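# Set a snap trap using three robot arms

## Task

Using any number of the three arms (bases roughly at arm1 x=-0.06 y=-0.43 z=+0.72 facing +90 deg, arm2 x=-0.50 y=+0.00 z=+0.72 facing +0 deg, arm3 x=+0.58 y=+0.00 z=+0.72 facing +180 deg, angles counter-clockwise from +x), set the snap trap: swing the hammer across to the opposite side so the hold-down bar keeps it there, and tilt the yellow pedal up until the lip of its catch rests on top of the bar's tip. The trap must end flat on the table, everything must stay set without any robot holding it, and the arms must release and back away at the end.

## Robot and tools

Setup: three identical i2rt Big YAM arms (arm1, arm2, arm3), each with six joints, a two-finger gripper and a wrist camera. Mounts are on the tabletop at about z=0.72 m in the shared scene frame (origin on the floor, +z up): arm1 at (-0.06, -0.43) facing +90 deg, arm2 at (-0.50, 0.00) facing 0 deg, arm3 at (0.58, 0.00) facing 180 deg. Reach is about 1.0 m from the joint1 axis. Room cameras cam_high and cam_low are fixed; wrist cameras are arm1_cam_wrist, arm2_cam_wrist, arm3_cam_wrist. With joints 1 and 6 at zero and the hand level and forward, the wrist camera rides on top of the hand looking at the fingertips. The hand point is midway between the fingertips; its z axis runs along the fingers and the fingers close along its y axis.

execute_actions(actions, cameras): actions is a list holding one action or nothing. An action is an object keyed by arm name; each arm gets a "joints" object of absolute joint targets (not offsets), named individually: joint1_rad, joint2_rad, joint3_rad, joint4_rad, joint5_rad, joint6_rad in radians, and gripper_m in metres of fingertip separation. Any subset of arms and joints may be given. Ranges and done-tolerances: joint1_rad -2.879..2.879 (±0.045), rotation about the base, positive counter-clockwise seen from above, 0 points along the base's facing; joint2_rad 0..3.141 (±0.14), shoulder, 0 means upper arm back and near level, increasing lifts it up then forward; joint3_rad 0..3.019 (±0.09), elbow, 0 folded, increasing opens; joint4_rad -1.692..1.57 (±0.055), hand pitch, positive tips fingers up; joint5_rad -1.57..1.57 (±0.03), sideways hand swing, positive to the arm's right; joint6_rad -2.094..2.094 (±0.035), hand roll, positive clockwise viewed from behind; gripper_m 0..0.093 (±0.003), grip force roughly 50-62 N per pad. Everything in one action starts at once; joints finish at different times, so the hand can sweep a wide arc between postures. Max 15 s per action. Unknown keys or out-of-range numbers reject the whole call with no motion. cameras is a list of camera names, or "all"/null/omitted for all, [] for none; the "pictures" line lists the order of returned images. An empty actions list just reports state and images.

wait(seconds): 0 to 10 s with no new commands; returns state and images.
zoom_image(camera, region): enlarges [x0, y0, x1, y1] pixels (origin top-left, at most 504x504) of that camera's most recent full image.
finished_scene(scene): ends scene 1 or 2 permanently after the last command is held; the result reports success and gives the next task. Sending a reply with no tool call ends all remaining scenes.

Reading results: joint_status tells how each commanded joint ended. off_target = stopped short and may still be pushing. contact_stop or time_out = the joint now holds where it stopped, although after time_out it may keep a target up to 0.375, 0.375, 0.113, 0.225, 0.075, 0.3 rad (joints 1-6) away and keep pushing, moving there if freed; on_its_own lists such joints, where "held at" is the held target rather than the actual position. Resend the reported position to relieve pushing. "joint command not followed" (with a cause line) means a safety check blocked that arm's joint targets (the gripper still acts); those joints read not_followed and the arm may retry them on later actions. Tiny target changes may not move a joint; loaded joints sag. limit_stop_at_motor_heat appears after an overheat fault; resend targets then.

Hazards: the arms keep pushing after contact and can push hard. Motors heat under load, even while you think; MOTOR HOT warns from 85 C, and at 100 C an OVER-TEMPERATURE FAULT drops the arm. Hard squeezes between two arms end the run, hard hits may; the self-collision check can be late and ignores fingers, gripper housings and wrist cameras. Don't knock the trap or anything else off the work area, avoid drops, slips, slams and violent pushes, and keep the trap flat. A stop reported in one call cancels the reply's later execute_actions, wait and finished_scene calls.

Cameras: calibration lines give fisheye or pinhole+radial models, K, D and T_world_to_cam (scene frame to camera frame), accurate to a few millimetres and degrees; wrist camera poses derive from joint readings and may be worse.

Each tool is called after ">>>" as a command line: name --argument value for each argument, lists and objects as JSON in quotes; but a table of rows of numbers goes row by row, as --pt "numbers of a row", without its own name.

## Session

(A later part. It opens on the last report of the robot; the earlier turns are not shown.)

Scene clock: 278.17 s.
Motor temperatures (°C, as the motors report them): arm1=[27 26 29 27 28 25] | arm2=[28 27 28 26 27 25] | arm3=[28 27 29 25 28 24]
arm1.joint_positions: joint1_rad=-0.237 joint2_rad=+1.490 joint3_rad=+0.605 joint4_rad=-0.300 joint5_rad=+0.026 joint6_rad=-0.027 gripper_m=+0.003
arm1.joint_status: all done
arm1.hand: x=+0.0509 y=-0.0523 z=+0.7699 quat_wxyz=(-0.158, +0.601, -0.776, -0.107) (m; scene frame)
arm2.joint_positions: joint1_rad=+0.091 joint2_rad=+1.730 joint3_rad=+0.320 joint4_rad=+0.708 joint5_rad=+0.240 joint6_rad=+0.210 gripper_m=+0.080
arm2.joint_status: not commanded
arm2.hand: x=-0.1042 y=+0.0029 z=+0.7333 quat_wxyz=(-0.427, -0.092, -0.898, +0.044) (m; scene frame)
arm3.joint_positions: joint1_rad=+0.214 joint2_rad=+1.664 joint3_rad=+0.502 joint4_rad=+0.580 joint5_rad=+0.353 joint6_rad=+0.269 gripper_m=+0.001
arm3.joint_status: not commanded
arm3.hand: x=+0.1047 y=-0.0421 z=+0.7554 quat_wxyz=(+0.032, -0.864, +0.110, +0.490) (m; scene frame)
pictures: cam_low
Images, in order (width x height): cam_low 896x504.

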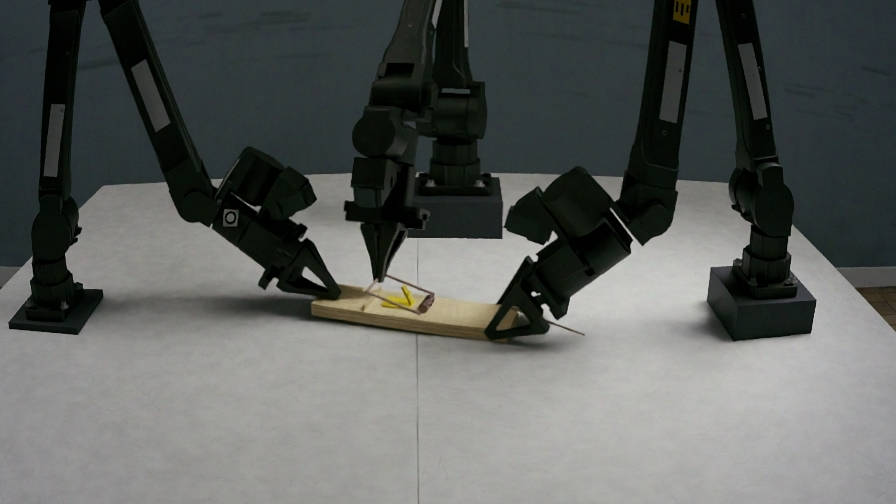

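>>> execute_actions --actions '[{"arm3":{"joints":{"joint2_rad":1.70,"joint3_rad":0.475,"joint4_rad":0.54}},"arm1":{"joints":{"joint1_rad":-0.18,"joint2_rad":1.40,"joint3_rad":0.70,"joint4_rad":-0.385,"joint5_rad":0.025,"joint6_rad":0.0}}}]' --cameras '["cam_low"]'

>>> execute_actions --actions '[{"arm1":{"joints":{"joint1_rad":-0.09,"joint2_rad":1.375,"joint3_rad":0.71,"joint4_rad":-0.44,"joint5_rad":0.04,"joint6_rad":0.08}}}]' --cameras '["cam_low","cam_high"]'

Scene clock: 289.30 s.
Motor temperatures (°C, as the motors report them): arm1=[27 26 30 27 28 25] | arm2=[28 27 28 26 27 25] | arm3=[28 27 29 25 28 24]
arm1.joint_positions: joint1_rad=-0.203 joint2_rad=+1.435 joint3_rad=+0.627 joint4_rad=-0.376 joint5_rad=+0.041 joint6_rad=+0.001 gripper_m=+0.003
arm1.joint_status: all done
arm1.hand: x=+0.0412 y=-0.0487 z=+0.7908 quat_wxyz=(-0.159, +0.602, -0.776, -0.106) (m; scene frame)
arm2.joint_positions: joint1_rad=+0.090 joint2_rad=+1.730 joint3_rad=+0.320 joint4_rad=+0.708 joint5_rad=+0.241 joint6_rad=+0.210 gripper_m=+0.080
arm2.joint_status: not commanded
arm2.hand: x=-0.1042 y=+0.0027 z=+0.7333 quat_wxyz=(-0.427, -0.093, -0.898, +0.044) (m; scene frame)
arm3.joint_positions: joint1_rad=+0.214 joint2_rad=+1.666 joint3_rad=+0.502 joint4_rad=+0.575 joint5_rad=+0.353 joint6_rad=+0.269 gripper_m=+0.001
arm3.joint_status: all done
arm3.hand: x=+0.1056 y=-0.0419 z=+0.7535 quat_wxyz=(+0.033, -0.866, +0.110, +0.487) (m; scene frame)
pictures: cam_low
Images, in order (width x height): cam_low 896x504.

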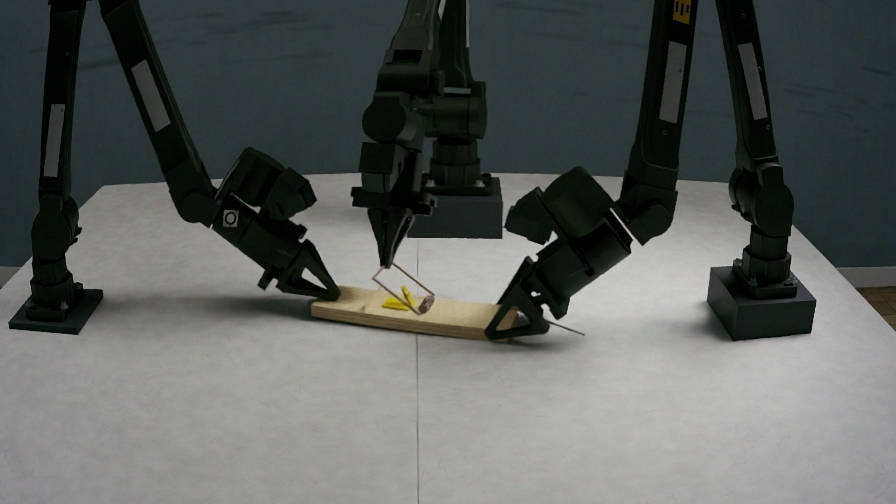

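Scene clock: 291.10 s.
Motor temperatures (°C, as the motors report them): arm1=[27 26 30 27 28 25] | arm2=[28 27 28 26 27 25] | arm3=[28 27 29 25 28 24]
arm1.joint_positions: joint1_rad=-0.141 joint2_rad=+1.398 joint3_rad=+0.644 joint4_rad=-0.430 joint5_rad=+0.076 joint6_rad=+0.069 gripper_m=+0.003
arm1.joint_status: joint1_rad time_out (moved +0.062 of +0.113); joint5_rad time_out (moved +0.035 of -0.001); the others done
arm1.on_its_own: joint1_rad reads -0.141 and still pushes toward -0.090 since a time_out; joint5_rad reads +0.076 and still pushes toward +0.040 since a time_out
arm1.hand: x=+0.0233 y=-0.0439 z=+0.8065 quat_wxyz=(-0.164, +0.596, -0.779, -0.104) (m; scene frame)
arm2.joint_positions: joint1_rad=+0.090 joint2_rad=+1.730 joint3_rad=+0.318 joint4_rad=+0.708 joint5_rad=+0.239 joint6_rad=+0.210 gripper_m=+0.080
arm2.joint_status: not commanded
arm2.hand: x=-0.1048 y=+0.0028 z=+0.7330 quat_wxyz=(-0.427, -0.092, -0.899, +0.043) (m; scene frame)
arm3.joint_positions: joint1_rad=+0.214 joint2_rad=+1.670 joint3_rad=+0.502 joint4_rad=+0.571 joint5_rad=+0.353 joint6_rad=+0.269 gripper_m=+0.001
arm3.joint_status: not commanded
arm3.hand: x=+0.1066 y=-0.0417 z=+0.7509 quat_wxyz=(+0.034, -0.868, +0.109, +0.484) (m; scene frame)
pictures: cam_high, cam_low
Images, in order (width x height): cam_high 896x504, cam_low 896x504.

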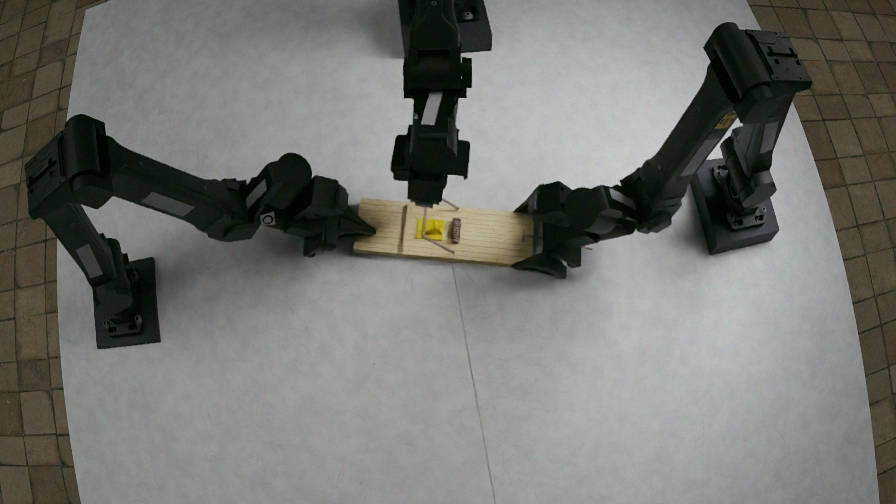

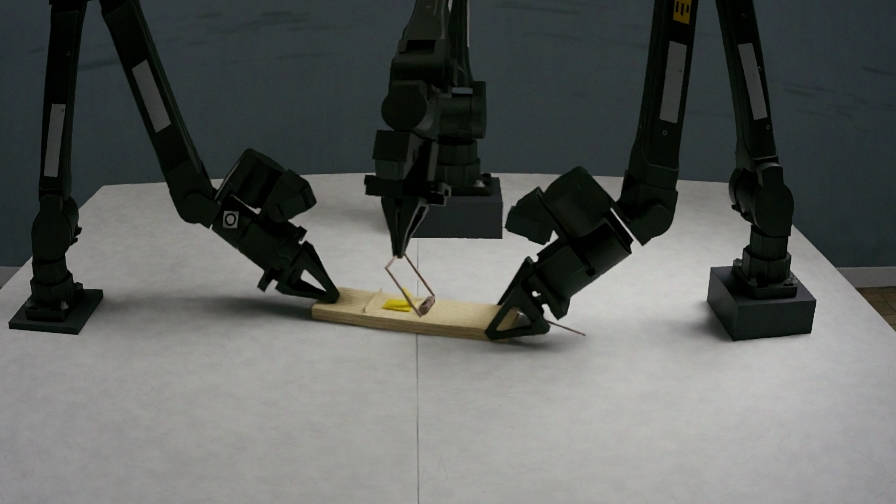

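>>> execute_actions --actions '[{"arm1":{"joints":{"joint1_rad":0.02,"joint2_rad":1.385,"joint3_rad":0.72,"joint4_rad":-0.45,"joint5_rad":0.045,"joint6_rad":0.14}}}]' --cameras '["cam_low","cam_high"]'

Scene clock: 300.10 s.
Motor temperatures (°C, as the motors report them): arm1=[27 26 31 27 29 25] | arm2=[28 27 28 26 28 25] | arm3=[28 27 28 25 28 24]
arm1.joint_positions: joint1_rad=-0.043 joint2_rad=+1.377 joint3_rad=+0.660 joint4_rad=-0.454 joint5_rad=+0.100 joint6_rad=+0.139 gripper_m=+0.003
arm1.joint_status: joint1_rad time_out (moved +0.098 of +0.161); joint5_rad time_out (moved +0.024 of -0.031); the others done
arm1.on_its_own: joint1_rad reads -0.043 and still pushes toward +0.020 since a time_out; joint5_rad reads +0.100 and still pushes toward +0.045 since a time_out
arm1.hand: x=-0.0103 y=-0.0336 z=+0.8190 quat_wxyz=(-0.168, +0.604, -0.771, -0.115) (m; scene frame)
arm2.joint_positions: joint1_rad=+0.092 joint2_rad=+1.727 joint3_rad=+0.313 joint4_rad=+0.708 joint5_rad=+0.235 joint6_rad=+0.210 gripper_m=+0.080
arm2.joint_status: not commanded
arm2.hand: x=-0.1069 y=+0.0041 z=+0.7328 quat_wxyz=(-0.426, -0.091, -0.899, +0.041) (m; scene frame)
arm3.joint_positions: joint1_rad=+0.214 joint2_rad=+1.671 joint3_rad=+0.500 joint4_rad=+0.569 joint5_rad=+0.356 joint6_rad=+0.269 gripper_m=+0.001
arm3.joint_status: not commanded
arm3.hand: x=+0.1083 y=-0.0409 z=+0.7491 quat_wxyz=(+0.036, -0.869, +0.110, +0.482) (m; scene frame)
pictures: cam_high, cam_low
Images, in order (width x height): cam_high 896x504, cam_low 896x504.

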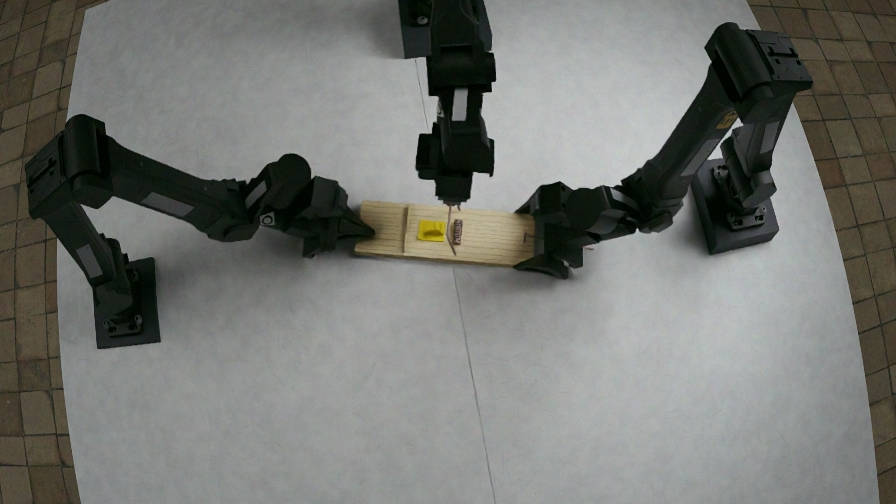

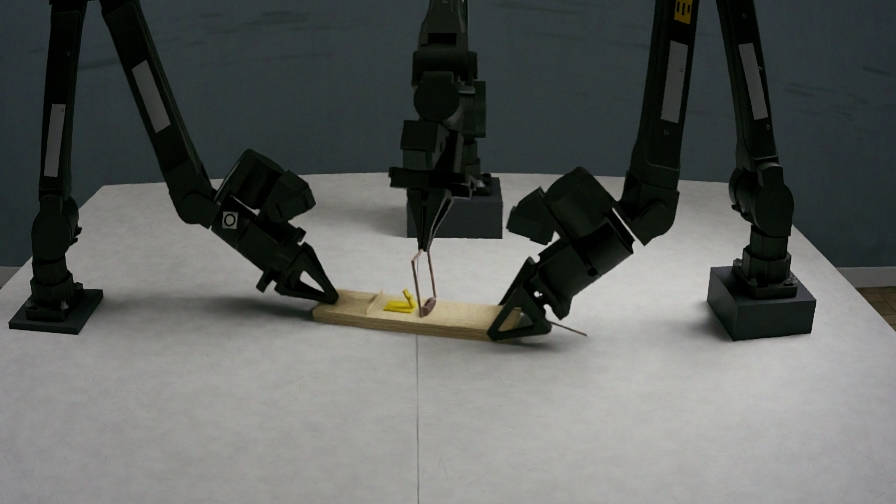

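>>> execute_actions --actions '[{"arm2":{"joints":{"joint2_rad":1.965,"joint3_rad":0.275,"joint4_rad":1.21,"joint6_rad":0.16,"joint5_rad":0.25}},"arm3":{"joints":{"joint2_rad":1.73}}}]' --cameras '["cam_low"]'

>>> execute_actions --actions '[{"arm1":{"joints":{"joint1_rad":0.12,"joint2_rad":1.43,"joint3_rad":0.70,"joint4_rad":-0.43,"joint5_rad":0.07,"joint6_rad":0.23}}}]' --cameras '["cam_low","cam_high"]'

Scene clock: 326.37 s.
Motor temperatures (°C, as the motors report them): arm1=[27 26 33 27 32 25] | arm2=[28 27 28 26 27 25] | arm3=[28 27 28 25 27 24]
arm1.joint_positions: joint1_rad=-0.043 joint2_rad=+1.377 joint3_rad=+0.660 joint4_rad=-0.454 joint5_rad=+0.097 joint6_rad=+0.140 gripper_m=+0.003
arm1.joint_status: not commanded
arm1.on_its_own: joint1_rad reads -0.043 and still pushes toward +0.020 since a time_out; joint5_rad reads +0.097 and still pushes toward +0.045 since a time_out
arm1.hand: x=-0.0108 y=-0.0335 z=+0.8190 quat_wxyz=(-0.167, +0.604, -0.771, -0.116) (m; scene frame)
arm2.joint_positions: joint1_rad=+0.103 joint2_rad=+1.943 joint3_rad=+0.253 joint4_rad=+1.185 joint5_rad=+0.259 joint6_rad=+0.192 gripper_m=+0.080
arm2.joint_status: all done
arm2.hand: x=-0.1101 y=+0.0036 z=+0.7356 quat_wxyz=(-0.513, -0.092, -0.853, +0.034) (m; scene frame)
arm3.joint_positions: joint1_rad=+0.214 joint2_rad=+1.674 joint3_rad=+0.500 joint4_rad=+0.570 joint5_rad=+0.361 joint6_rad=+0.269 gripper_m=+0.001
arm3.joint_status: all done
arm3.hand: x=+0.1086 y=-0.0400 z=+0.7480 quat_wxyz=(+0.038, -0.869, +0.111, +0.481) (m; scene frame)
pictures: cam_low
Images, in order (width x height): cam_low 896x504.

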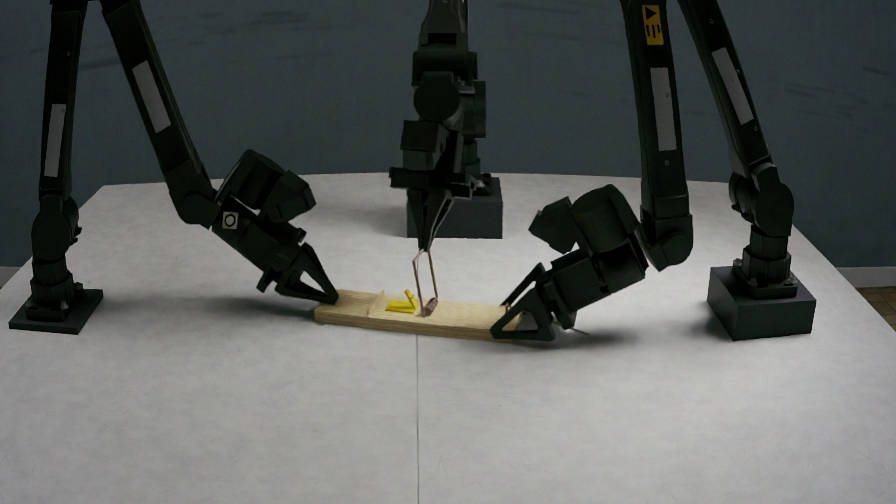

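Scene clock: 328.33 s.
Motor temperatures (°C, as the motors report them): arm1=[27 26 32 27 33 25] | arm2=[28 27 28 26 27 25] | arm3=[28 27 28 25 28 24]
arm1.joint_positions: joint1_rad=+0.062 joint2_rad=+1.402 joint3_rad=+0.670 joint4_rad=-0.440 joint5_rad=+0.123 joint6_rad=+0.229 gripper_m=+0.003
arm1.joint_status: joint1_rad time_out (moved +0.105 of +0.163); joint5_rad time_out (moved +0.026 of -0.027); the others done
arm1.on_its_own: joint1_rad reads +0.062 and still pushes toward +0.120 since a time_out; joint5_rad reads +0.123 and still pushes toward +0.070 since a time_out
arm1.hand: x=-0.0484 y=-0.0253 z=+0.8152 quat_wxyz=(-0.164, +0.608, -0.767, -0.123) (m; scene frame)
arm2.joint_positions: joint1_rad=+0.103 joint2_rad=+1.943 joint3_rad=+0.253 joint4_rad=+1.185 joint5_rad=+0.259 joint6_rad=+0.192 gripper_m=+0.080
arm2.joint_status: not commanded
arm2.hand: x=-0.1101 y=+0.0036 z=+0.7356 quat_wxyz=(-0.513, -0.092, -0.853, +0.034) (m; scene frame)
arm3.joint_positions: joint1_rad=+0.214 joint2_rad=+1.674 joint3_rad=+0.500 joint4_rad=+0.570 joint5_rad=+0.361 joint6_rad=+0.269 gripper_m=+0.001
arm3.joint_status: not commanded
arm3.hand: x=+0.1086 y=-0.0400 z=+0.7480 quat_wxyz=(+0.038, -0.869, +0.111, +0.481) (m; scene frame)
pictures: cam_high, cam_low
Images, in order (width x height): cam_high 896x504, cam_low 896x504.

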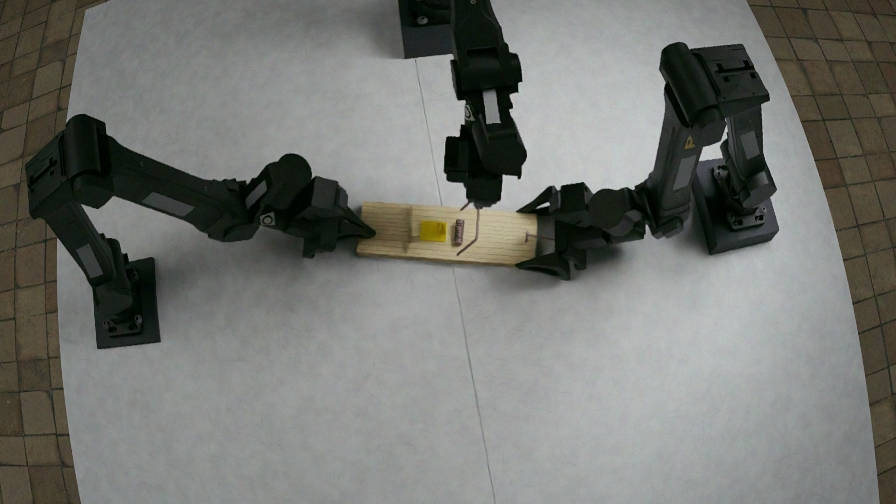

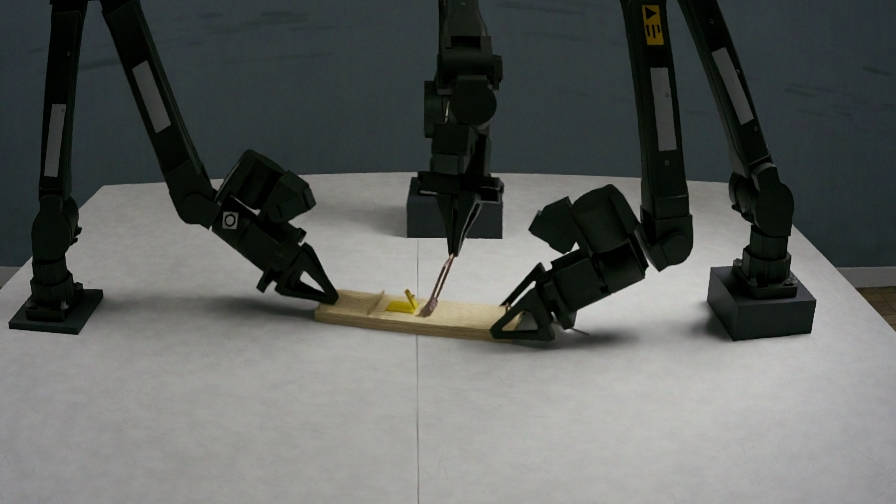

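>>> execute_actions --actions '[{"arm1":{"joints":{"joint1_rad":0.165,"joint2_rad":1.52,"joint3_rad":0.665,"joint4_rad":-0.39,"joint5_rad":0.11,"joint6_rad":0.29}}}]' --cameras '["cam_low","cam_high"]'

Scene clock: 340.57 s.
Motor temperatures (°C, as the motors report them): arm1=[27 26 32 27 33 25] | arm2=[28 27 27 26 27 25] | arm3=[28 27 28 25 28 24]
arm1.joint_positions: joint1_rad=+0.131 joint2_rad=+1.466 joint3_rad=+0.670 joint4_rad=-0.387 joint5_rad=+0.145 joint6_rad=+0.293 gripper_m=+0.003
arm1.joint_status: joint5_rad time_out (moved +0.021 of -0.013); the others done
arm1.on_its_own: joint5_rad reads +0.145 and still pushes toward +0.110 since a time_out
arm1.hand: x=-0.0734 y=-0.0201 z=+0.7965 quat_wxyz=(-0.162, +0.609, -0.767, -0.124) (m; scene frame)
arm2.joint_positions: joint1_rad=+0.103 joint2_rad=+1.943 joint3_rad=+0.253 joint4_rad=+1.185 joint5_rad=+0.259 joint6_rad=+0.192 gripper_m=+0.080
arm2.joint_status: not commanded
arm2.hand: x=-0.1101 y=+0.0036 z=+0.7356 quat_wxyz=(-0.513, -0.092, -0.853, +0.034) (m; scene frame)
arm3.joint_positions: joint1_rad=+0.214 joint2_rad=+1.674 joint3_rad=+0.500 joint4_rad=+0.570 joint5_rad=+0.361 joint6_rad=+0.269 gripper_m=+0.001
arm3.joint_status: not commanded
arm3.hand: x=+0.1086 y=-0.0400 z=+0.7480 quat_wxyz=(+0.038, -0.869, +0.111, +0.481) (m; scene frame)
pictures: cam_high, cam_low
Images, in order (width x height): cam_high 896x504, cam_low 896x504.

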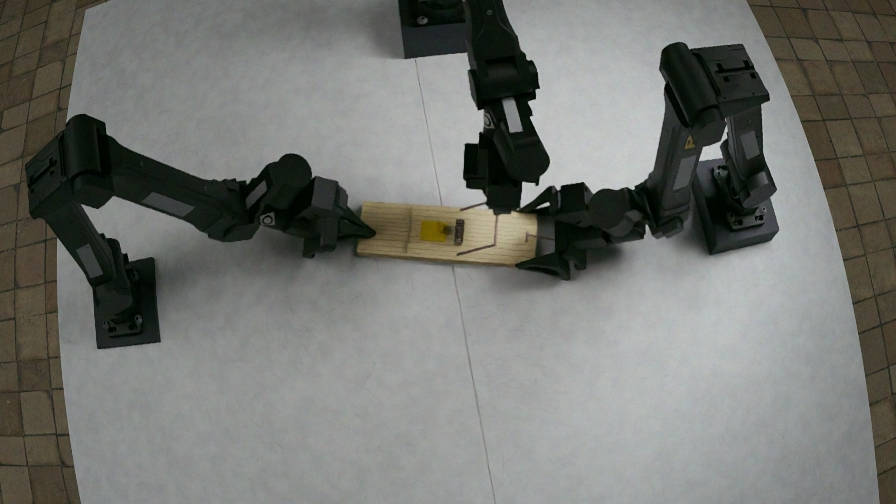

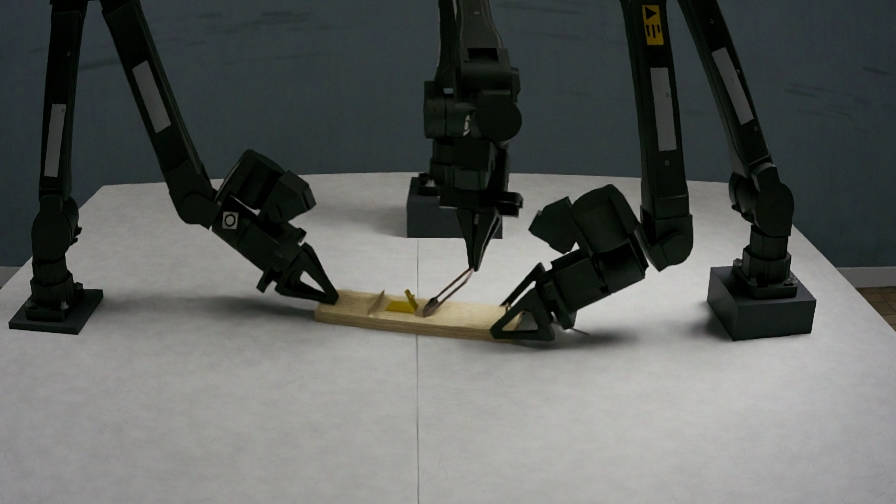

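>>> execute_actions --actions '[{"arm1":{"joints":{"joint1_rad":0.185,"joint2_rad":1.61,"joint3_rad":0.65,"joint4_rad":-0.31,"joint5_rad":0.14,"joint6_rad":0.33}},"arm2":{"joints":{"gripper_m":0.093}}}]' --cameras '["cam_low","cam_high","arm2_cam_wrist"]'

Scene clock: 364.00 s.
Motor temperatures (°C, as the motors report them): arm1=[27 26 30 27 32 25] | arm2=[28 27 27 26 27 25] | arm3=[28 27 28 25 28 24]
arm1.joint_positions: joint1_rad=+0.173 joint2_rad=+1.554 joint3_rad=+0.670 joint4_rad=-0.315 joint5_rad=+0.157 joint6_rad=+0.336 gripper_m=+0.003
arm1.joint_status: all done
arm1.hand: x=-0.0895 y=-0.0158 z=+0.7690 quat_wxyz=(-0.158, +0.608, -0.768, -0.121) (m; scene frame)
arm2.joint_positions: joint1_rad=+0.103 joint2_rad=+1.944 joint3_rad=+0.271 joint4_rad=+1.194 joint5_rad=+0.254 joint6_rad=+0.176 gripper_m=+0.093
arm2.joint_status: all done
arm2.hand: x=-0.1006 y=+0.0057 z=+0.7396 quat_wxyz=(-0.523, -0.086, -0.848, +0.033) (m; scene frame)
arm3.joint_positions: joint1_rad=+0.214 joint2_rad=+1.674 joint3_rad=+0.500 joint4_rad=+0.570 joint5_rad=+0.361 joint6_rad=+0.269 gripper_m=+0.001
arm3.joint_status: not commanded
arm3.hand: x=+0.1086 y=-0.0400 z=+0.7480 quat_wxyz=(+0.038, -0.869, +0.111, +0.481) (m; scene frame)
pictures: arm2_cam_wrist, cam_high, cam_low
camera_calibration (this result's frames):
arm2_cam_wrist: T_world_to_cam=[[-0.184542, -0.981601, -0.0490369, 0.0224779], [-0.865594, 0.185959, -0.464937, 0.264727], [0.465501, -0.0433544, -0.883985, 0.827338], [0, 0, 0, 1]] pos_world=[-0.151833, 0.00870478, 0.855538]
Images, in order (width x height): arm2_cam_wrist 504x504, cam_high 896x504, cam_low 896x504.

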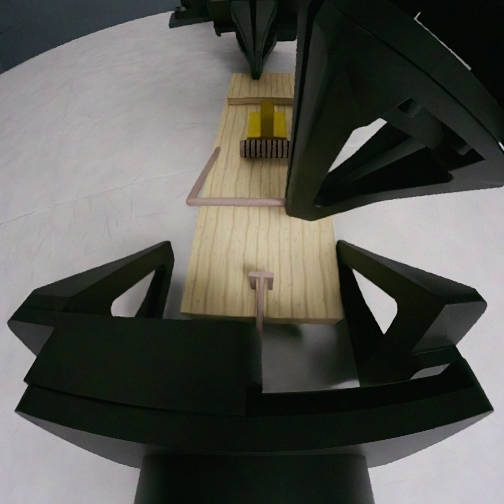

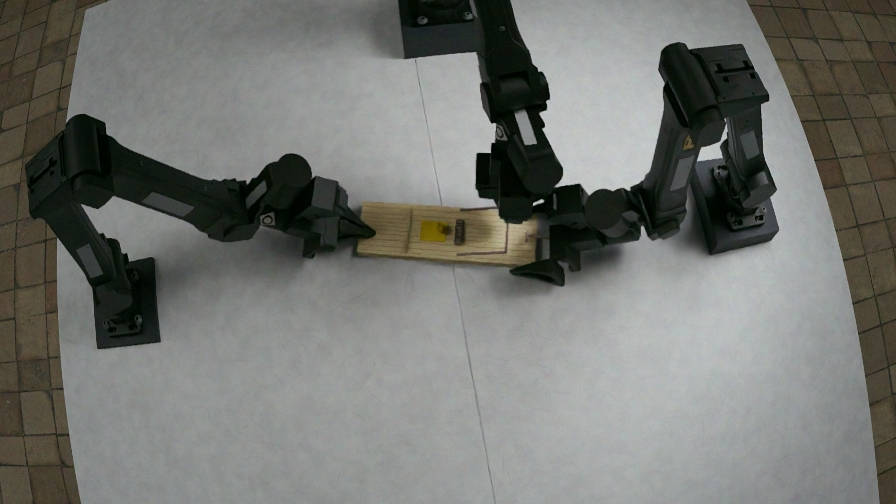

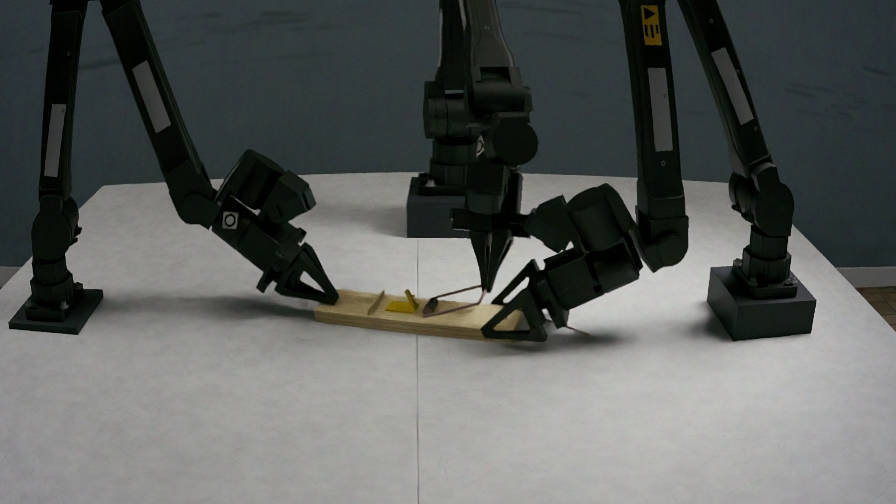

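>>> execute_actions --actions '[{"arm1":{"joints":{"joint1_rad":0.185,"joint2_rad":1.68,"joint3_rad":0.64,"joint4_rad":-0.24}},"arm2":{"joints":{"joint1_rad":0.175,"joint2_rad":1.49,"joint3_rad":0.184,"joint4_rad":0.72,"joint5_rad":0.275,"joint6_rad":0.28}}}]' --cameras '[]'

>>> execute_actions --actions '[{"arm2":{"joints":{"joint4_rad":0.56,"gripper_m":0.04}}}]' --cameras '["cam_low","arm2_cam_wrist"]'

Scene clock: 382.37 s.
Motor temperatures (°C, as the motors report them): arm1=[27 26 29 27 31 25] | arm2=[28 27 27 26 27 25] | arm3=[28 27 28 25 28 24]
arm1.joint_positions: joint1_rad=+0.179 joint2_rad=+1.622 joint3_rad=+0.668 joint4_rad=-0.251 joint5_rad=+0.151 joint6_rad=+0.343 gripper_m=+0.003
arm1.joint_status: all done
arm1.hand: x=-0.0934 y=-0.0135 z=+0.7468 quat_wxyz=(-0.153, +0.609, -0.769, -0.120) (m; scene frame)
arm2.joint_positions: joint1_rad=+0.166 joint2_rad=+1.493 joint3_rad=+0.181 joint4_rad=+0.732 joint5_rad=+0.279 joint6_rad=+0.263 gripper_m=+0.093
arm2.joint_status: all done
arm2.hand: x=-0.1390 y=+0.0202 z=+0.7856 quat_wxyz=(-0.484, -0.097, -0.870, +0.017) (m; scene frame)
arm3.joint_positions: joint1_rad=+0.214 joint2_rad=+1.674 joint3_rad=+0.500 joint4_rad=+0.570 joint5_rad=+0.361 joint6_rad=+0.269 gripper_m=+0.001
arm3.joint_status: not commanded
arm3.hand: x=+0.1086 y=-0.0400 z=+0.7480 quat_wxyz=(+0.038, -0.869, +0.111, +0.481) (m; scene frame)
pictures: none
No camera images: the call's "cameras" was empty. Leave "cameras" out to get every camera's image.

Scene clock: 383.23 s.
Motor temperatures (°C, as the motors report them): arm1=[27 26 29 27 31 25] | arm2=[28 27 27 26 27 25] | arm3=[28 27 28 25 28 24]
arm1.joint_positions: joint1_rad=+0.179 joint2_rad=+1.622 joint3_rad=+0.668 joint4_rad=-0.251 joint5_rad=+0.151 joint6_rad=+0.343 gripper_m=+0.003
arm1.joint_status: not commanded
arm1.hand: x=-0.0934 y=-0.0135 z=+0.7468 quat_wxyz=(-0.153, +0.609, -0.769, -0.120) (m; scene frame)
arm2.joint_positions: joint1_rad=+0.166 joint2_rad=+1.493 joint3_rad=+0.181 joint4_rad=+0.572 joint5_rad=+0.279 joint6_rad=+0.264 gripper_m=+0.040
arm2.joint_status: all done
arm2.hand: x=-0.1623 y=+0.0156 z=+0.7555 quat_wxyz=(-0.415, -0.089, -0.905, +0.038) (m; scene frame)
arm3.joint_positions: joint1_rad=+0.214 joint2_rad=+1.674 joint3_rad=+0.500 joint4_rad=+0.570 joint5_rad=+0.361 joint6_rad=+0.269 gripper_m=+0.001
arm3.joint_status: not commanded
arm3.hand: x=+0.1086 y=-0.0400 z=+0.7480 quat_wxyz=(+0.038, -0.869, +0.111, +0.481) (m; scene frame)
pictures: arm2_cam_wrist, cam_low
camera_calibration (this result's frames):
arm2_cam_wrist: T_world_to_cam=[[-0.199682, -0.979662, -0.0197281, -0.00307086], [-0.950133, 0.198507, -0.240504, 0.0333655], [0.239529, -0.0292801, -0.970448, 0.899023], [0, 0, 0, 1]] pos_world=[-0.184253, 0.0166918, 0.880418]
Images, in order (width x height): arm2_cam_wrist 504x504, cam_low 896x504.

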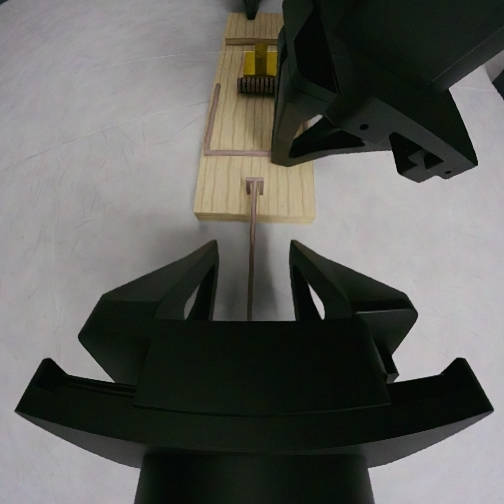

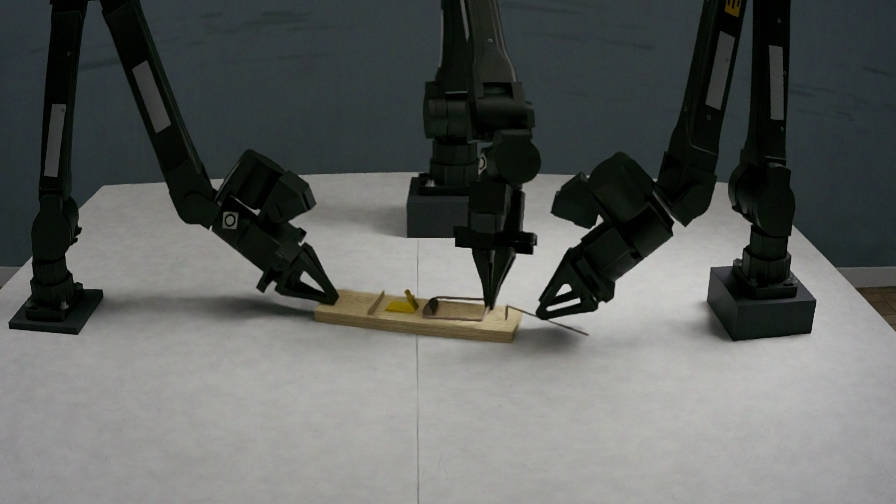

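>>> execute_actions --actions '[{"arm1":{"joints":{"joint1_rad":0.21,"joint2_rad":1.68,"joint3_rad":0.525,"joint4_rad":0.08,"joint5_rad":0.235,"joint6_rad":0.33}},"arm2":{"joints":{"joint4_rad":0.485,"gripper_m":0.015}}}]' --cameras '[]'

>>> execute_actions --actions '[{"arm1":{"joints":{"joint1_rad":0.235,"joint2_rad":1.73,"joint3_rad":0.405,"joint4_rad":0.45,"joint5_rad":0.315,"joint6_rad":0.30}},"arm2":{"joints":{"gripper_m":0.0}}}]' --cameras '["cam_low","arm2_cam_wrist","cam_high"]'

Scene clock: 404.03 s.
Motor temperatures (°C, as the motors report them): arm1=[27 26 29 27 30 25] | arm2=[28 27 28 26 27 25] | arm3=[28 27 28 25 28 24]
arm1.joint_positions: joint1_rad=+0.214 joint2_rad=+1.614 joint3_rad=+0.542 joint4_rad=+0.060 joint5_rad=+0.238 joint6_rad=+0.345 gripper_m=+0.003
arm1.joint_status: all done
arm1.hand: x=-0.0934 y=-0.0128 z=+0.7471 quat_wxyz=(-0.231, +0.590, -0.751, -0.183) (m; scene frame)
arm2.joint_positions: joint1_rad=+0.167 joint2_rad=+1.493 joint3_rad=+0.181 joint4_rad=+0.500 joint5_rad=+0.277 joint6_rad=+0.265 gripper_m=+0.015
arm2.joint_status: all done
arm2.hand: x=-0.1742 y=+0.0139 z=+0.7433 quat_wxyz=(-0.384, -0.084, -0.918, +0.046) (m; scene frame)
arm3.joint_positions: joint1_rad=+0.214 joint2_rad=+1.674 joint3_rad=+0.500 joint4_rad=+0.570 joint5_rad=+0.361 joint6_rad=+0.269 gripper_m=+0.001
arm3.joint_status: not commanded
arm3.hand: x=+0.1086 y=-0.0400 z=+0.7480 quat_wxyz=(+0.038, -0.869, +0.111, +0.481) (m; scene frame)
pictures: none
No camera images: the call's "cameras" was empty. Leave "cameras" out to get every camera's image.

Scene clock: 405.13 s.
Motor temperatures (°C, as the motors report them): arm1=[27 26 29 27 30 25] | arm2=[28 27 28 26 27 25] | arm3=[28 27 28 25 28 24]
arm1.joint_positions: joint1_rad=+0.245 joint2_rad=+1.668 joint3_rad=+0.421 joint4_rad=+0.456 joint5_rad=+0.316 joint6_rad=+0.310 gripper_m=+0.003
arm1.joint_status: all done
arm1.hand: x=-0.0933 y=-0.0134 z=+0.7509 quat_wxyz=(-0.310, +0.567, -0.720, -0.254) (m; scene frame)
arm2.joint_positions: joint1_rad=+0.178 joint2_rad=+1.493 joint3_rad=+0.183 joint4_rad=+0.500 joint5_rad=+0.266 joint6_rad=+0.267 gripper_m=+0.001
arm2.joint_status: all done
arm2.hand: x=-0.1736 y=+0.0192 z=+0.7433 quat_wxyz=(-0.384, -0.079, -0.919, +0.038) (m; scene frame)
arm3.joint_positions: joint1_rad=+0.214 joint2_rad=+1.674 joint3_rad=+0.500 joint4_rad=+0.570 joint5_rad=+0.361 joint6_rad=+0.269 gripper_m=+0.001
arm3.joint_status: not commanded
arm3.hand: x=+0.1086 y=-0.0400 z=+0.7480 quat_wxyz=(+0.038, -0.869, +0.111, +0.481) (m; scene frame)
pictures: arm2_cam_wrist, cam_high, cam_low
camera_calibration (this result's frames):
arm2_cam_wrist: T_world_to_cam=[[-0.183455, -0.983021, -0.00379825, -0.0109786], [-0.967975, 0.181318, -0.173632, -0.0334725], [0.171373, -0.0281772, -0.984803, 0.88881], [0, 0, 0, 1]] pos_world=[-0.186733, 0.0203211, 0.869449]
Images, in order (width x height): arm2_cam_wrist 504x504, cam_high 896x504, cam_low 896x504.

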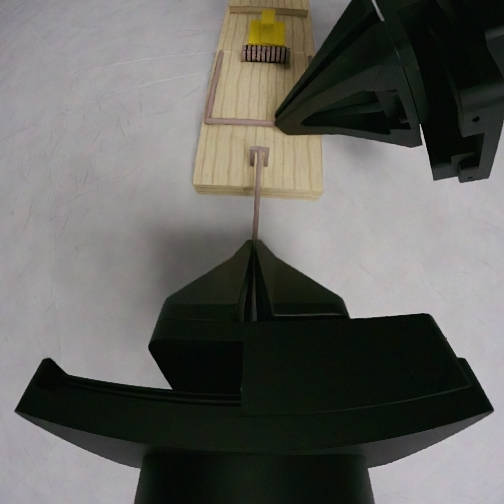

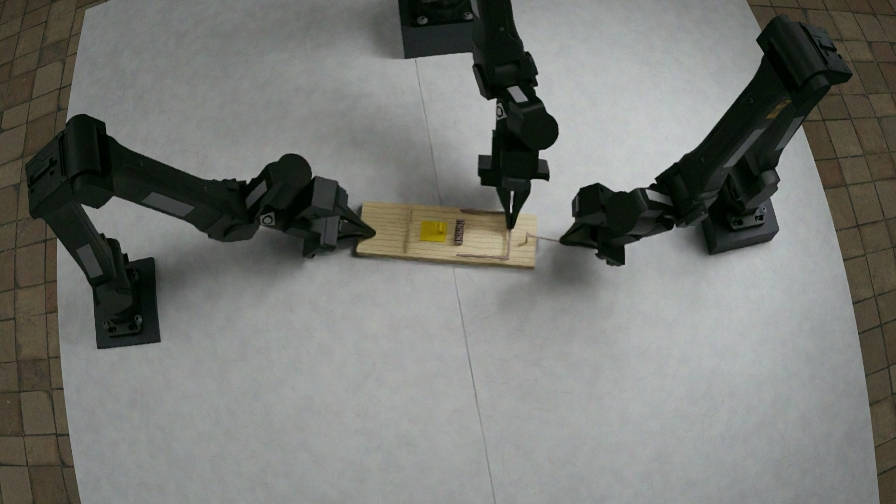

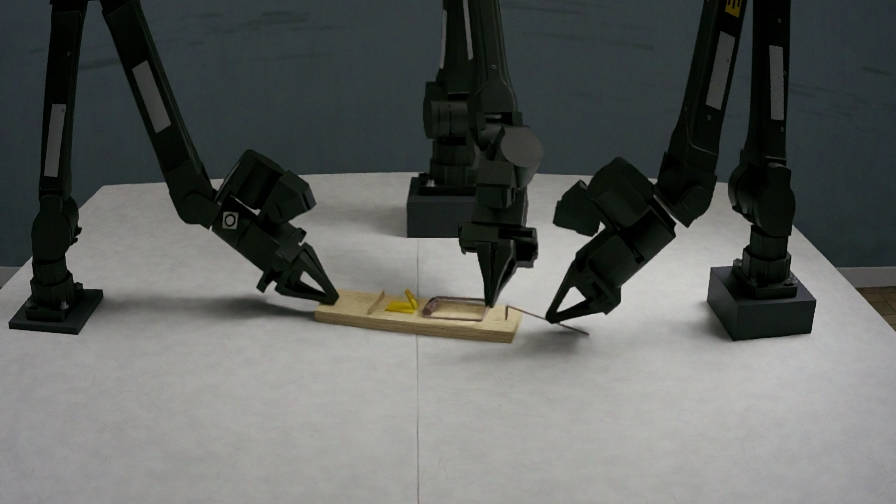

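>>> zoom_image --camera "cam_low" --region '[480, 280, 620, 350]'

Region (480, 280, 620, 350) of cam_low's 896x504 image, scaled by 3.600, with more detail than that image has.

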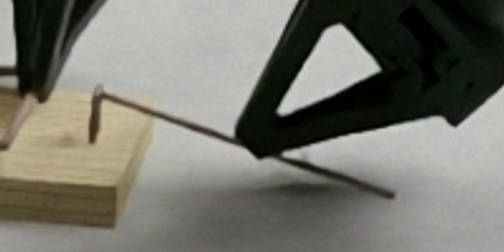

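>>> execute_actions --actions '[{"arm2":{"joints":{"gripper_m":0.015}}}]' --cameras '[]'

>>> execute_actions --actions '[{"arm2":{"joints":{"joint2_rad":1.535,"joint3_rad":0.195}}}]' --cameras '["arm2_cam_wrist"]'

>>> execute_actions --actions '[{"arm2":{"joints":{"gripper_m":0.0}}}]' --cameras '[]'

Scene clock: 418.83 s.
Motor temperatures (°C, as the motors report them): arm1=[27 26 29 27 30 25] | arm2=[28 27 28 26 27 25] | arm3=[28 27 28 25 28 24]
arm1.joint_positions: joint1_rad=+0.245 joint2_rad=+1.668 joint3_rad=+0.421 joint4_rad=+0.456 joint5_rad=+0.316 joint6_rad=+0.310 gripper_m=+0.003
arm1.joint_status: not commanded
arm1.hand: x=-0.0933 y=-0.0134 z=+0.7509 quat_wxyz=(-0.310, +0.567, -0.720, -0.254) (m; scene frame)
arm2.joint_positions: joint1_rad=+0.178 joint2_rad=+1.493 joint3_rad=+0.183 joint4_rad=+0.496 joint5_rad=+0.271 joint6_rad=+0.267 gripper_m=+0.015
arm2.joint_status: all done
arm2.hand: x=-0.1742 y=+0.0183 z=+0.7429 quat_wxyz=(-0.383, -0.080, -0.920, +0.041) (m; scene frame)
arm3.joint_positions: joint1_rad=+0.214 joint2_rad=+1.674 joint3_rad=+0.500 joint4_rad=+0.570 joint5_rad=+0.361 joint6_rad=+0.269 gripper_m=+0.001
arm3.joint_status: not commanded
arm3.hand: x=+0.1086 y=-0.0400 z=+0.7480 quat_wxyz=(+0.038, -0.869, +0.111, +0.481) (m; scene frame)
pictures: none
No camera images: the call's "cameras" was empty. Leave "cameras" out to get every camera's image.

Scene clock: 419.47 s.
Motor temperatures (°C, as the motors report them): arm1=[27 26 29 27 30 25] | arm2=[28 27 28 26 27 25] | arm3=[28 27 28 25 28 24]
arm1.joint_positions: joint1_rad=+0.245 joint2_rad=+1.668 joint3_rad=+0.421 joint4_rad=+0.456 joint5_rad=+0.316 joint6_rad=+0.310 gripper_m=+0.003
arm1.joint_status: not commanded
arm1.hand: x=-0.0933 y=-0.0134 z=+0.7509 quat_wxyz=(-0.310, +0.567, -0.720, -0.254) (m; scene frame)
arm2.joint_positions: joint1_rad=+0.178 joint2_rad=+1.521 joint3_rad=+0.183 joint4_rad=+0.495 joint5_rad=+0.271 joint6_rad=+0.267 gripper_m=+0.015
arm2.joint_status: all done
arm2.hand: x=-0.1790 y=+0.0173 z=+0.7344 quat_wxyz=(-0.370, -0.078, -0.925, +0.045) (m; scene frame)
arm3.joint_positions: joint1_rad=+0.214 joint2_rad=+1.674 joint3_rad=+0.500 joint4_rad=+0.570 joint5_rad=+0.361 joint6_rad=+0.269 gripper_m=+0.001
arm3.joint_status: not commanded
arm3.hand: x=+0.1086 y=-0.0400 z=+0.7480 quat_wxyz=(+0.038, -0.869, +0.111, +0.481) (m; scene frame)
pictures: arm2_cam_wrist
camera_calibration (this result's frames):
arm2_cam_wrist: T_world_to_cam=[[-0.186536, -0.982379, 0.0116778, -0.0258134], [-0.972393, 0.182917, -0.144891, -0.061831], [0.140202, -0.0383827, -0.989379, 0.878785], [0, 0, 0, 1]] pos_world=[-0.188146, 0.0196816, 0.860794]
Images, in order (width x height): arm2_cam_wrist 504x504.

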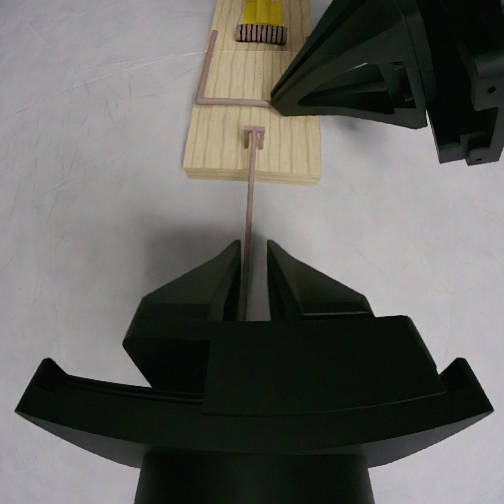

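Scene clock: 420.10 s.
Motor temperatures (°C, as the motors report them): arm1=[27 25 29 27 30 25] | arm2=[28 27 28 26 27 25] | arm3=[28 27 28 25 28 24]
arm1.joint_positions: joint1_rad=+0.245 joint2_rad=+1.668 joint3_rad=+0.421 joint4_rad=+0.456 joint5_rad=+0.316 joint6_rad=+0.310 gripper_m=+0.003
arm1.joint_status: not commanded
arm1.hand: x=-0.0933 y=-0.0134 z=+0.7509 quat_wxyz=(-0.310, +0.567, -0.720, -0.254) (m; scene frame)
arm2.joint_positions: joint1_rad=+0.181 joint2_rad=+1.521 joint3_rad=+0.184 joint4_rad=+0.495 joint5_rad=+0.263 joint6_rad=+0.289 gripper_m=+0.002
arm2.joint_status: all done
arm2.hand: x=-0.1784 y=+0.0198 z=+0.7344 quat_wxyz=(-0.370, -0.085, -0.924, +0.037) (m; scene frame)
arm3.joint_positions: joint1_rad=+0.214 joint2_rad=+1.674 joint3_rad=+0.500 joint4_rad=+0.570 joint5_rad=+0.361 joint6_rad=+0.269 gripper_m=+0.001
arm3.joint_status: not commanded
arm3.hand: x=+0.1086 y=-0.0400 z=+0.7480 quat_wxyz=(+0.038, -0.869, +0.111, +0.481) (m; scene frame)
pictures: none
No camera images: the call's "cameras" was empty. Leave "cameras" out to get every camera's image.

>>> execute_actions --actions '[{"arm2":{"joints":{"joint2_rad":1.19,"joint3_rad":0.2,"joint4_rad":0.195}}}]' --cameras '["cam_low"]'

>>> execute_actions --actions '[{"arm2":{"joints":{"joint1_rad":0.148,"joint2_rad":1.12,"joint3_rad":0.305,"joint4_rad":0.02}}}]' --cameras '["cam_low"]'

Scene clock: 441.67 s.
Motor temperatures (°C, as the motors report them): arm1=[27 25 28 27 30 25] | arm2=[28 27 28 26 28 25] | arm3=[28 27 28 25 28 24]
arm1.joint_positions: joint1_rad=+0.245 joint2_rad=+1.669 joint3_rad=+0.421 joint4_rad=+0.457 joint5_rad=+0.317 joint6_rad=+0.308 gripper_m=+0.003
arm1.joint_status: not commanded
arm1.hand: x=-0.0934 y=-0.0133 z=+0.7508 quat_wxyz=(-0.311, +0.567, -0.719, -0.254) (m; scene frame)
arm2.joint_positions: joint1_rad=+0.180 joint2_rad=+1.196 joint3_rad=+0.196 joint4_rad=+0.207 joint5_rad=+0.271 joint6_rad=+0.293 gripper_m=+0.001
arm2.joint_status: all done
arm2.hand: x=-0.1762 y=+0.0189 z=+0.7884 quat_wxyz=(-0.392, -0.091, -0.915, +0.033) (m; scene frame)
arm3.joint_positions: joint1_rad=+0.214 joint2_rad=+1.675 joint3_rad=+0.500 joint4_rad=+0.571 joint5_rad=+0.362 joint6_rad=+0.269 gripper_m=+0.001
arm3.joint_status: not commanded
arm3.hand: x=+0.1085 y=-0.0398 z=+0.7480 quat_wxyz=(+0.039, -0.869, +0.111, +0.481) (m; scene frame)
pictures: cam_low
Images, in order (width x height): cam_low 896x504.

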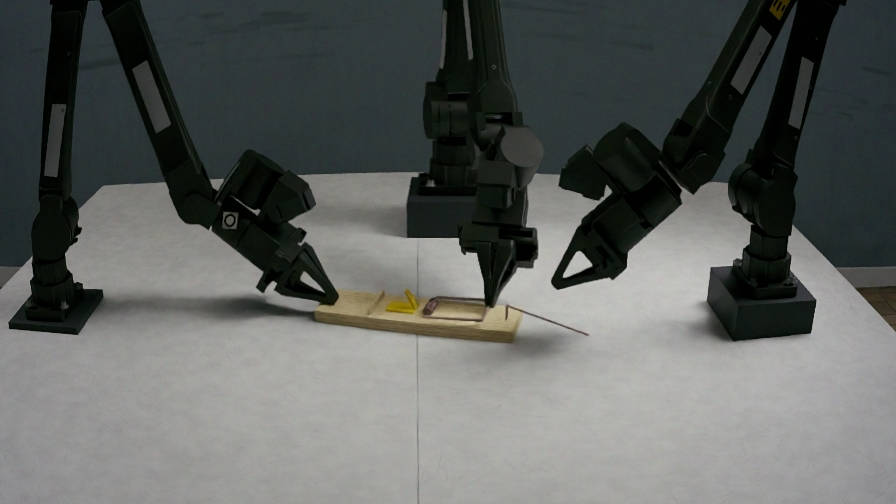

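Scene clock: 442.63 s.
Motor temperatures (°C, as the motors report them): arm1=[27 25 28 27 30 25] | arm2=[28 27 28 26 28 25] | arm3=[28 27 28 25 28 24]
arm1.joint_positions: joint1_rad=+0.245 joint2_rad=+1.669 joint3_rad=+0.421 joint4_rad=+0.457 joint5_rad=+0.317 joint6_rad=+0.308 gripper_m=+0.003
arm1.joint_status: not commanded
arm1.hand: x=-0.0934 y=-0.0133 z=+0.7508 quat_wxyz=(-0.311, +0.567, -0.719, -0.254) (m; scene frame)
arm2.joint_positions: joint1_rad=+0.155 joint2_rad=+1.122 joint3_rad=+0.285 joint4_rad=+0.032 joint5_rad=+0.271 joint6_rad=+0.293 gripper_m=+0.001
arm2.joint_status: all done
arm2.hand: x=-0.1562 y=+0.0145 z=+0.8173 quat_wxyz=(-0.386, -0.102, -0.916, +0.040) (m; scene frame)
arm3.joint_positions: joint1_rad=+0.214 joint2_rad=+1.675 joint3_rad=+0.500 joint4_rad=+0.571 joint5_rad=+0.362 joint6_rad=+0.269 gripper_m=+0.001
arm3.joint_status: not commanded
arm3.hand: x=+0.1085 y=-0.0398 z=+0.7480 quat_wxyz=(+0.039, -0.869, +0.111, +0.481) (m; scene frame)
pictures: cam_low
Images, in order (width x height): cam_low 896x504.

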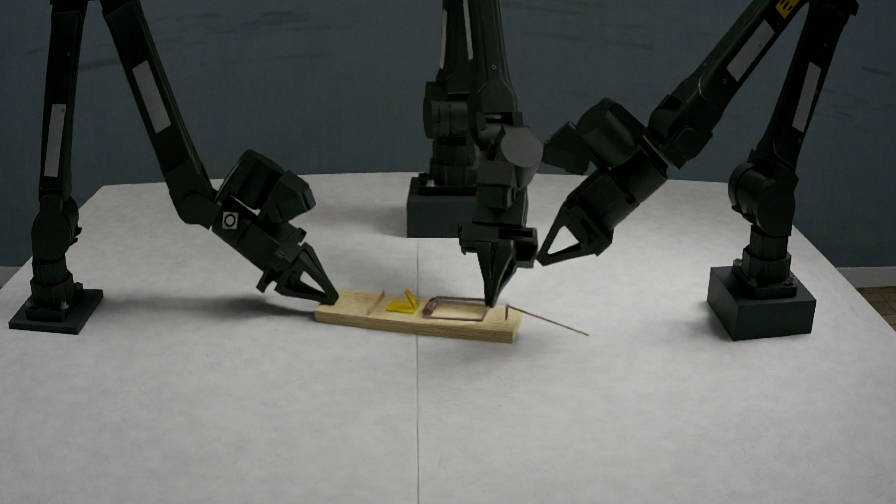

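>>> execute_actions --actions '[{"arm2":{"joints":{"joint1_rad":0.172,"joint2_rad":1.55,"joint3_rad":0.2,"joint4_rad":0.81,"joint5_rad":0.295,"gripper_m":0.025}}}]' --cameras '[]'

>>> execute_actions --actions '[{"arm2":{"joints":{"joint2_rad":1.715}}}]' --cameras '["cam_low","arm2_cam_wrist"]'

Scene clock: 466.13 s.
Motor temperatures (°C, as the motors report them): arm1=[27 25 28 27 30 25] | arm2=[28 27 30 26 27 25] | arm3=[28 27 28 25 28 24]
arm1.joint_positions: joint1_rad=+0.243 joint2_rad=+1.669 joint3_rad=+0.423 joint4_rad=+0.481 joint5_rad=+0.327 joint6_rad=+0.310 gripper_m=+0.002
arm1.joint_status: not commanded
arm1.hand: x=-0.0918 y=-0.0082 z=+0.7559 quat_wxyz=(-0.320, +0.559, -0.719, -0.262) (m; scene frame)
arm2.joint_positions: joint1_rad=+0.164 joint2_rad=+1.546 joint3_rad=+0.187 joint4_rad=+0.794 joint5_rad=+0.299 joint6_rad=+0.290 gripper_m=+0.025
arm2.joint_status: all done
arm2.hand: x=-0.1350 y=+0.0165 z=+0.7820 quat_wxyz=(-0.491, -0.115, -0.863, +0.018) (m; scene frame)
arm3.joint_positions: joint1_rad=+0.215 joint2_rad=+1.675 joint3_rad=+0.500 joint4_rad=+0.571 joint5_rad=+0.358 joint6_rad=+0.269 gripper_m=+0.001
arm3.joint_status: not commanded
arm3.hand: x=+0.1085 y=-0.0409 z=+0.7479 quat_wxyz=(+0.037, -0.869, +0.110, +0.481) (m; scene frame)
pictures: none
No camera images: the call's "cameras" was empty. Leave "cameras" out to get every camera's image.

Scene clock: 466.93 s.
Motor temperatures (°C, as the motors report them): arm1=[27 25 28 27 30 25] | arm2=[28 27 30 26 27 25] | arm3=[28 27 28 25 28 24]
arm1.joint_positions: joint1_rad=+0.243 joint2_rad=+1.669 joint3_rad=+0.423 joint4_rad=+0.481 joint5_rad=+0.327 joint6_rad=+0.310 gripper_m=+0.002
arm1.joint_status: not commanded
arm1.hand: x=-0.0918 y=-0.0082 z=+0.7559 quat_wxyz=(-0.320, +0.559, -0.719, -0.262) (m; scene frame)
arm2.joint_positions: joint1_rad=+0.167 joint2_rad=+1.704 joint3_rad=+0.191 joint4_rad=+0.799 joint5_rad=+0.294 joint6_rad=+0.290 gripper_m=+0.025
arm2.joint_status: all done
arm2.hand: x=-0.1551 y=+0.0146 z=+0.7319 quat_wxyz=(-0.428, -0.104, -0.897, +0.036) (m; scene frame)
arm3.joint_positions: joint1_rad=+0.215 joint2_rad=+1.675 joint3_rad=+0.500 joint4_rad=+0.571 joint5_rad=+0.358 joint6_rad=+0.269 gripper_m=+0.001
arm3.joint_status: not commanded
arm3.hand: x=+0.1085 y=-0.0409 z=+0.7479 quat_wxyz=(+0.037, -0.869, +0.110, +0.481) (m; scene frame)
pictures: arm2_cam_wrist, cam_low
camera_calibration (this result's frames):
arm2_cam_wrist: T_world_to_cam=[[-0.225085, -0.973517, -0.0400218, 0.00773073], [-0.936538, 0.2275, -0.26672, 0.0555531], [0.268761, -0.0225526, -0.962943, 0.873301], [0, 0, 0, 1]] pos_world=[-0.180942, 0.0145829, 0.856065]
Images, in order (width x height): arm2_cam_wrist 504x504, cam_low 896x504.

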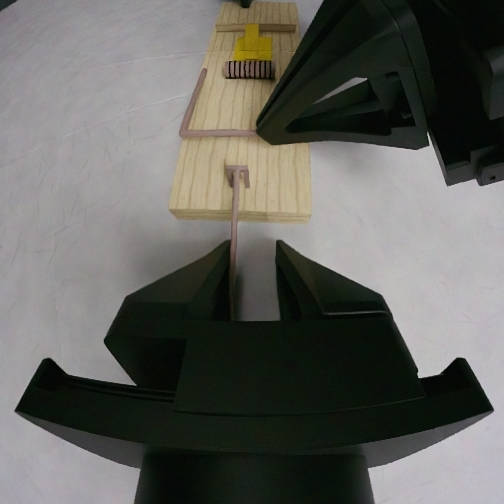

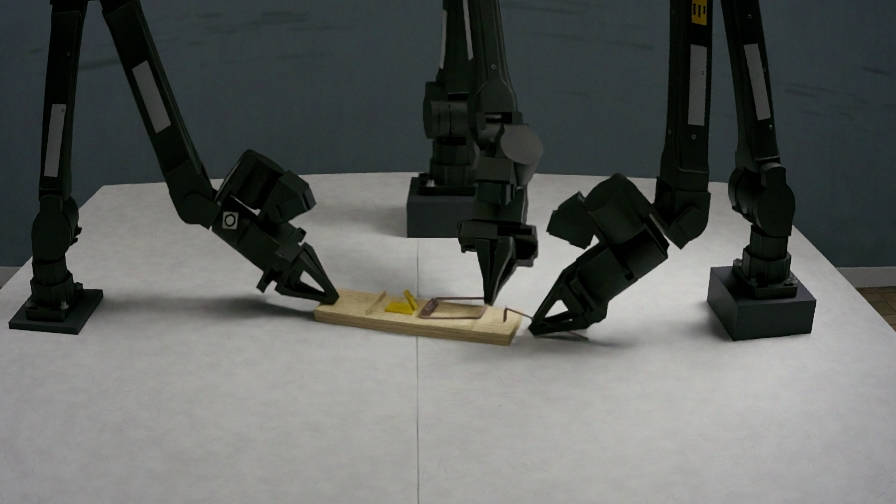

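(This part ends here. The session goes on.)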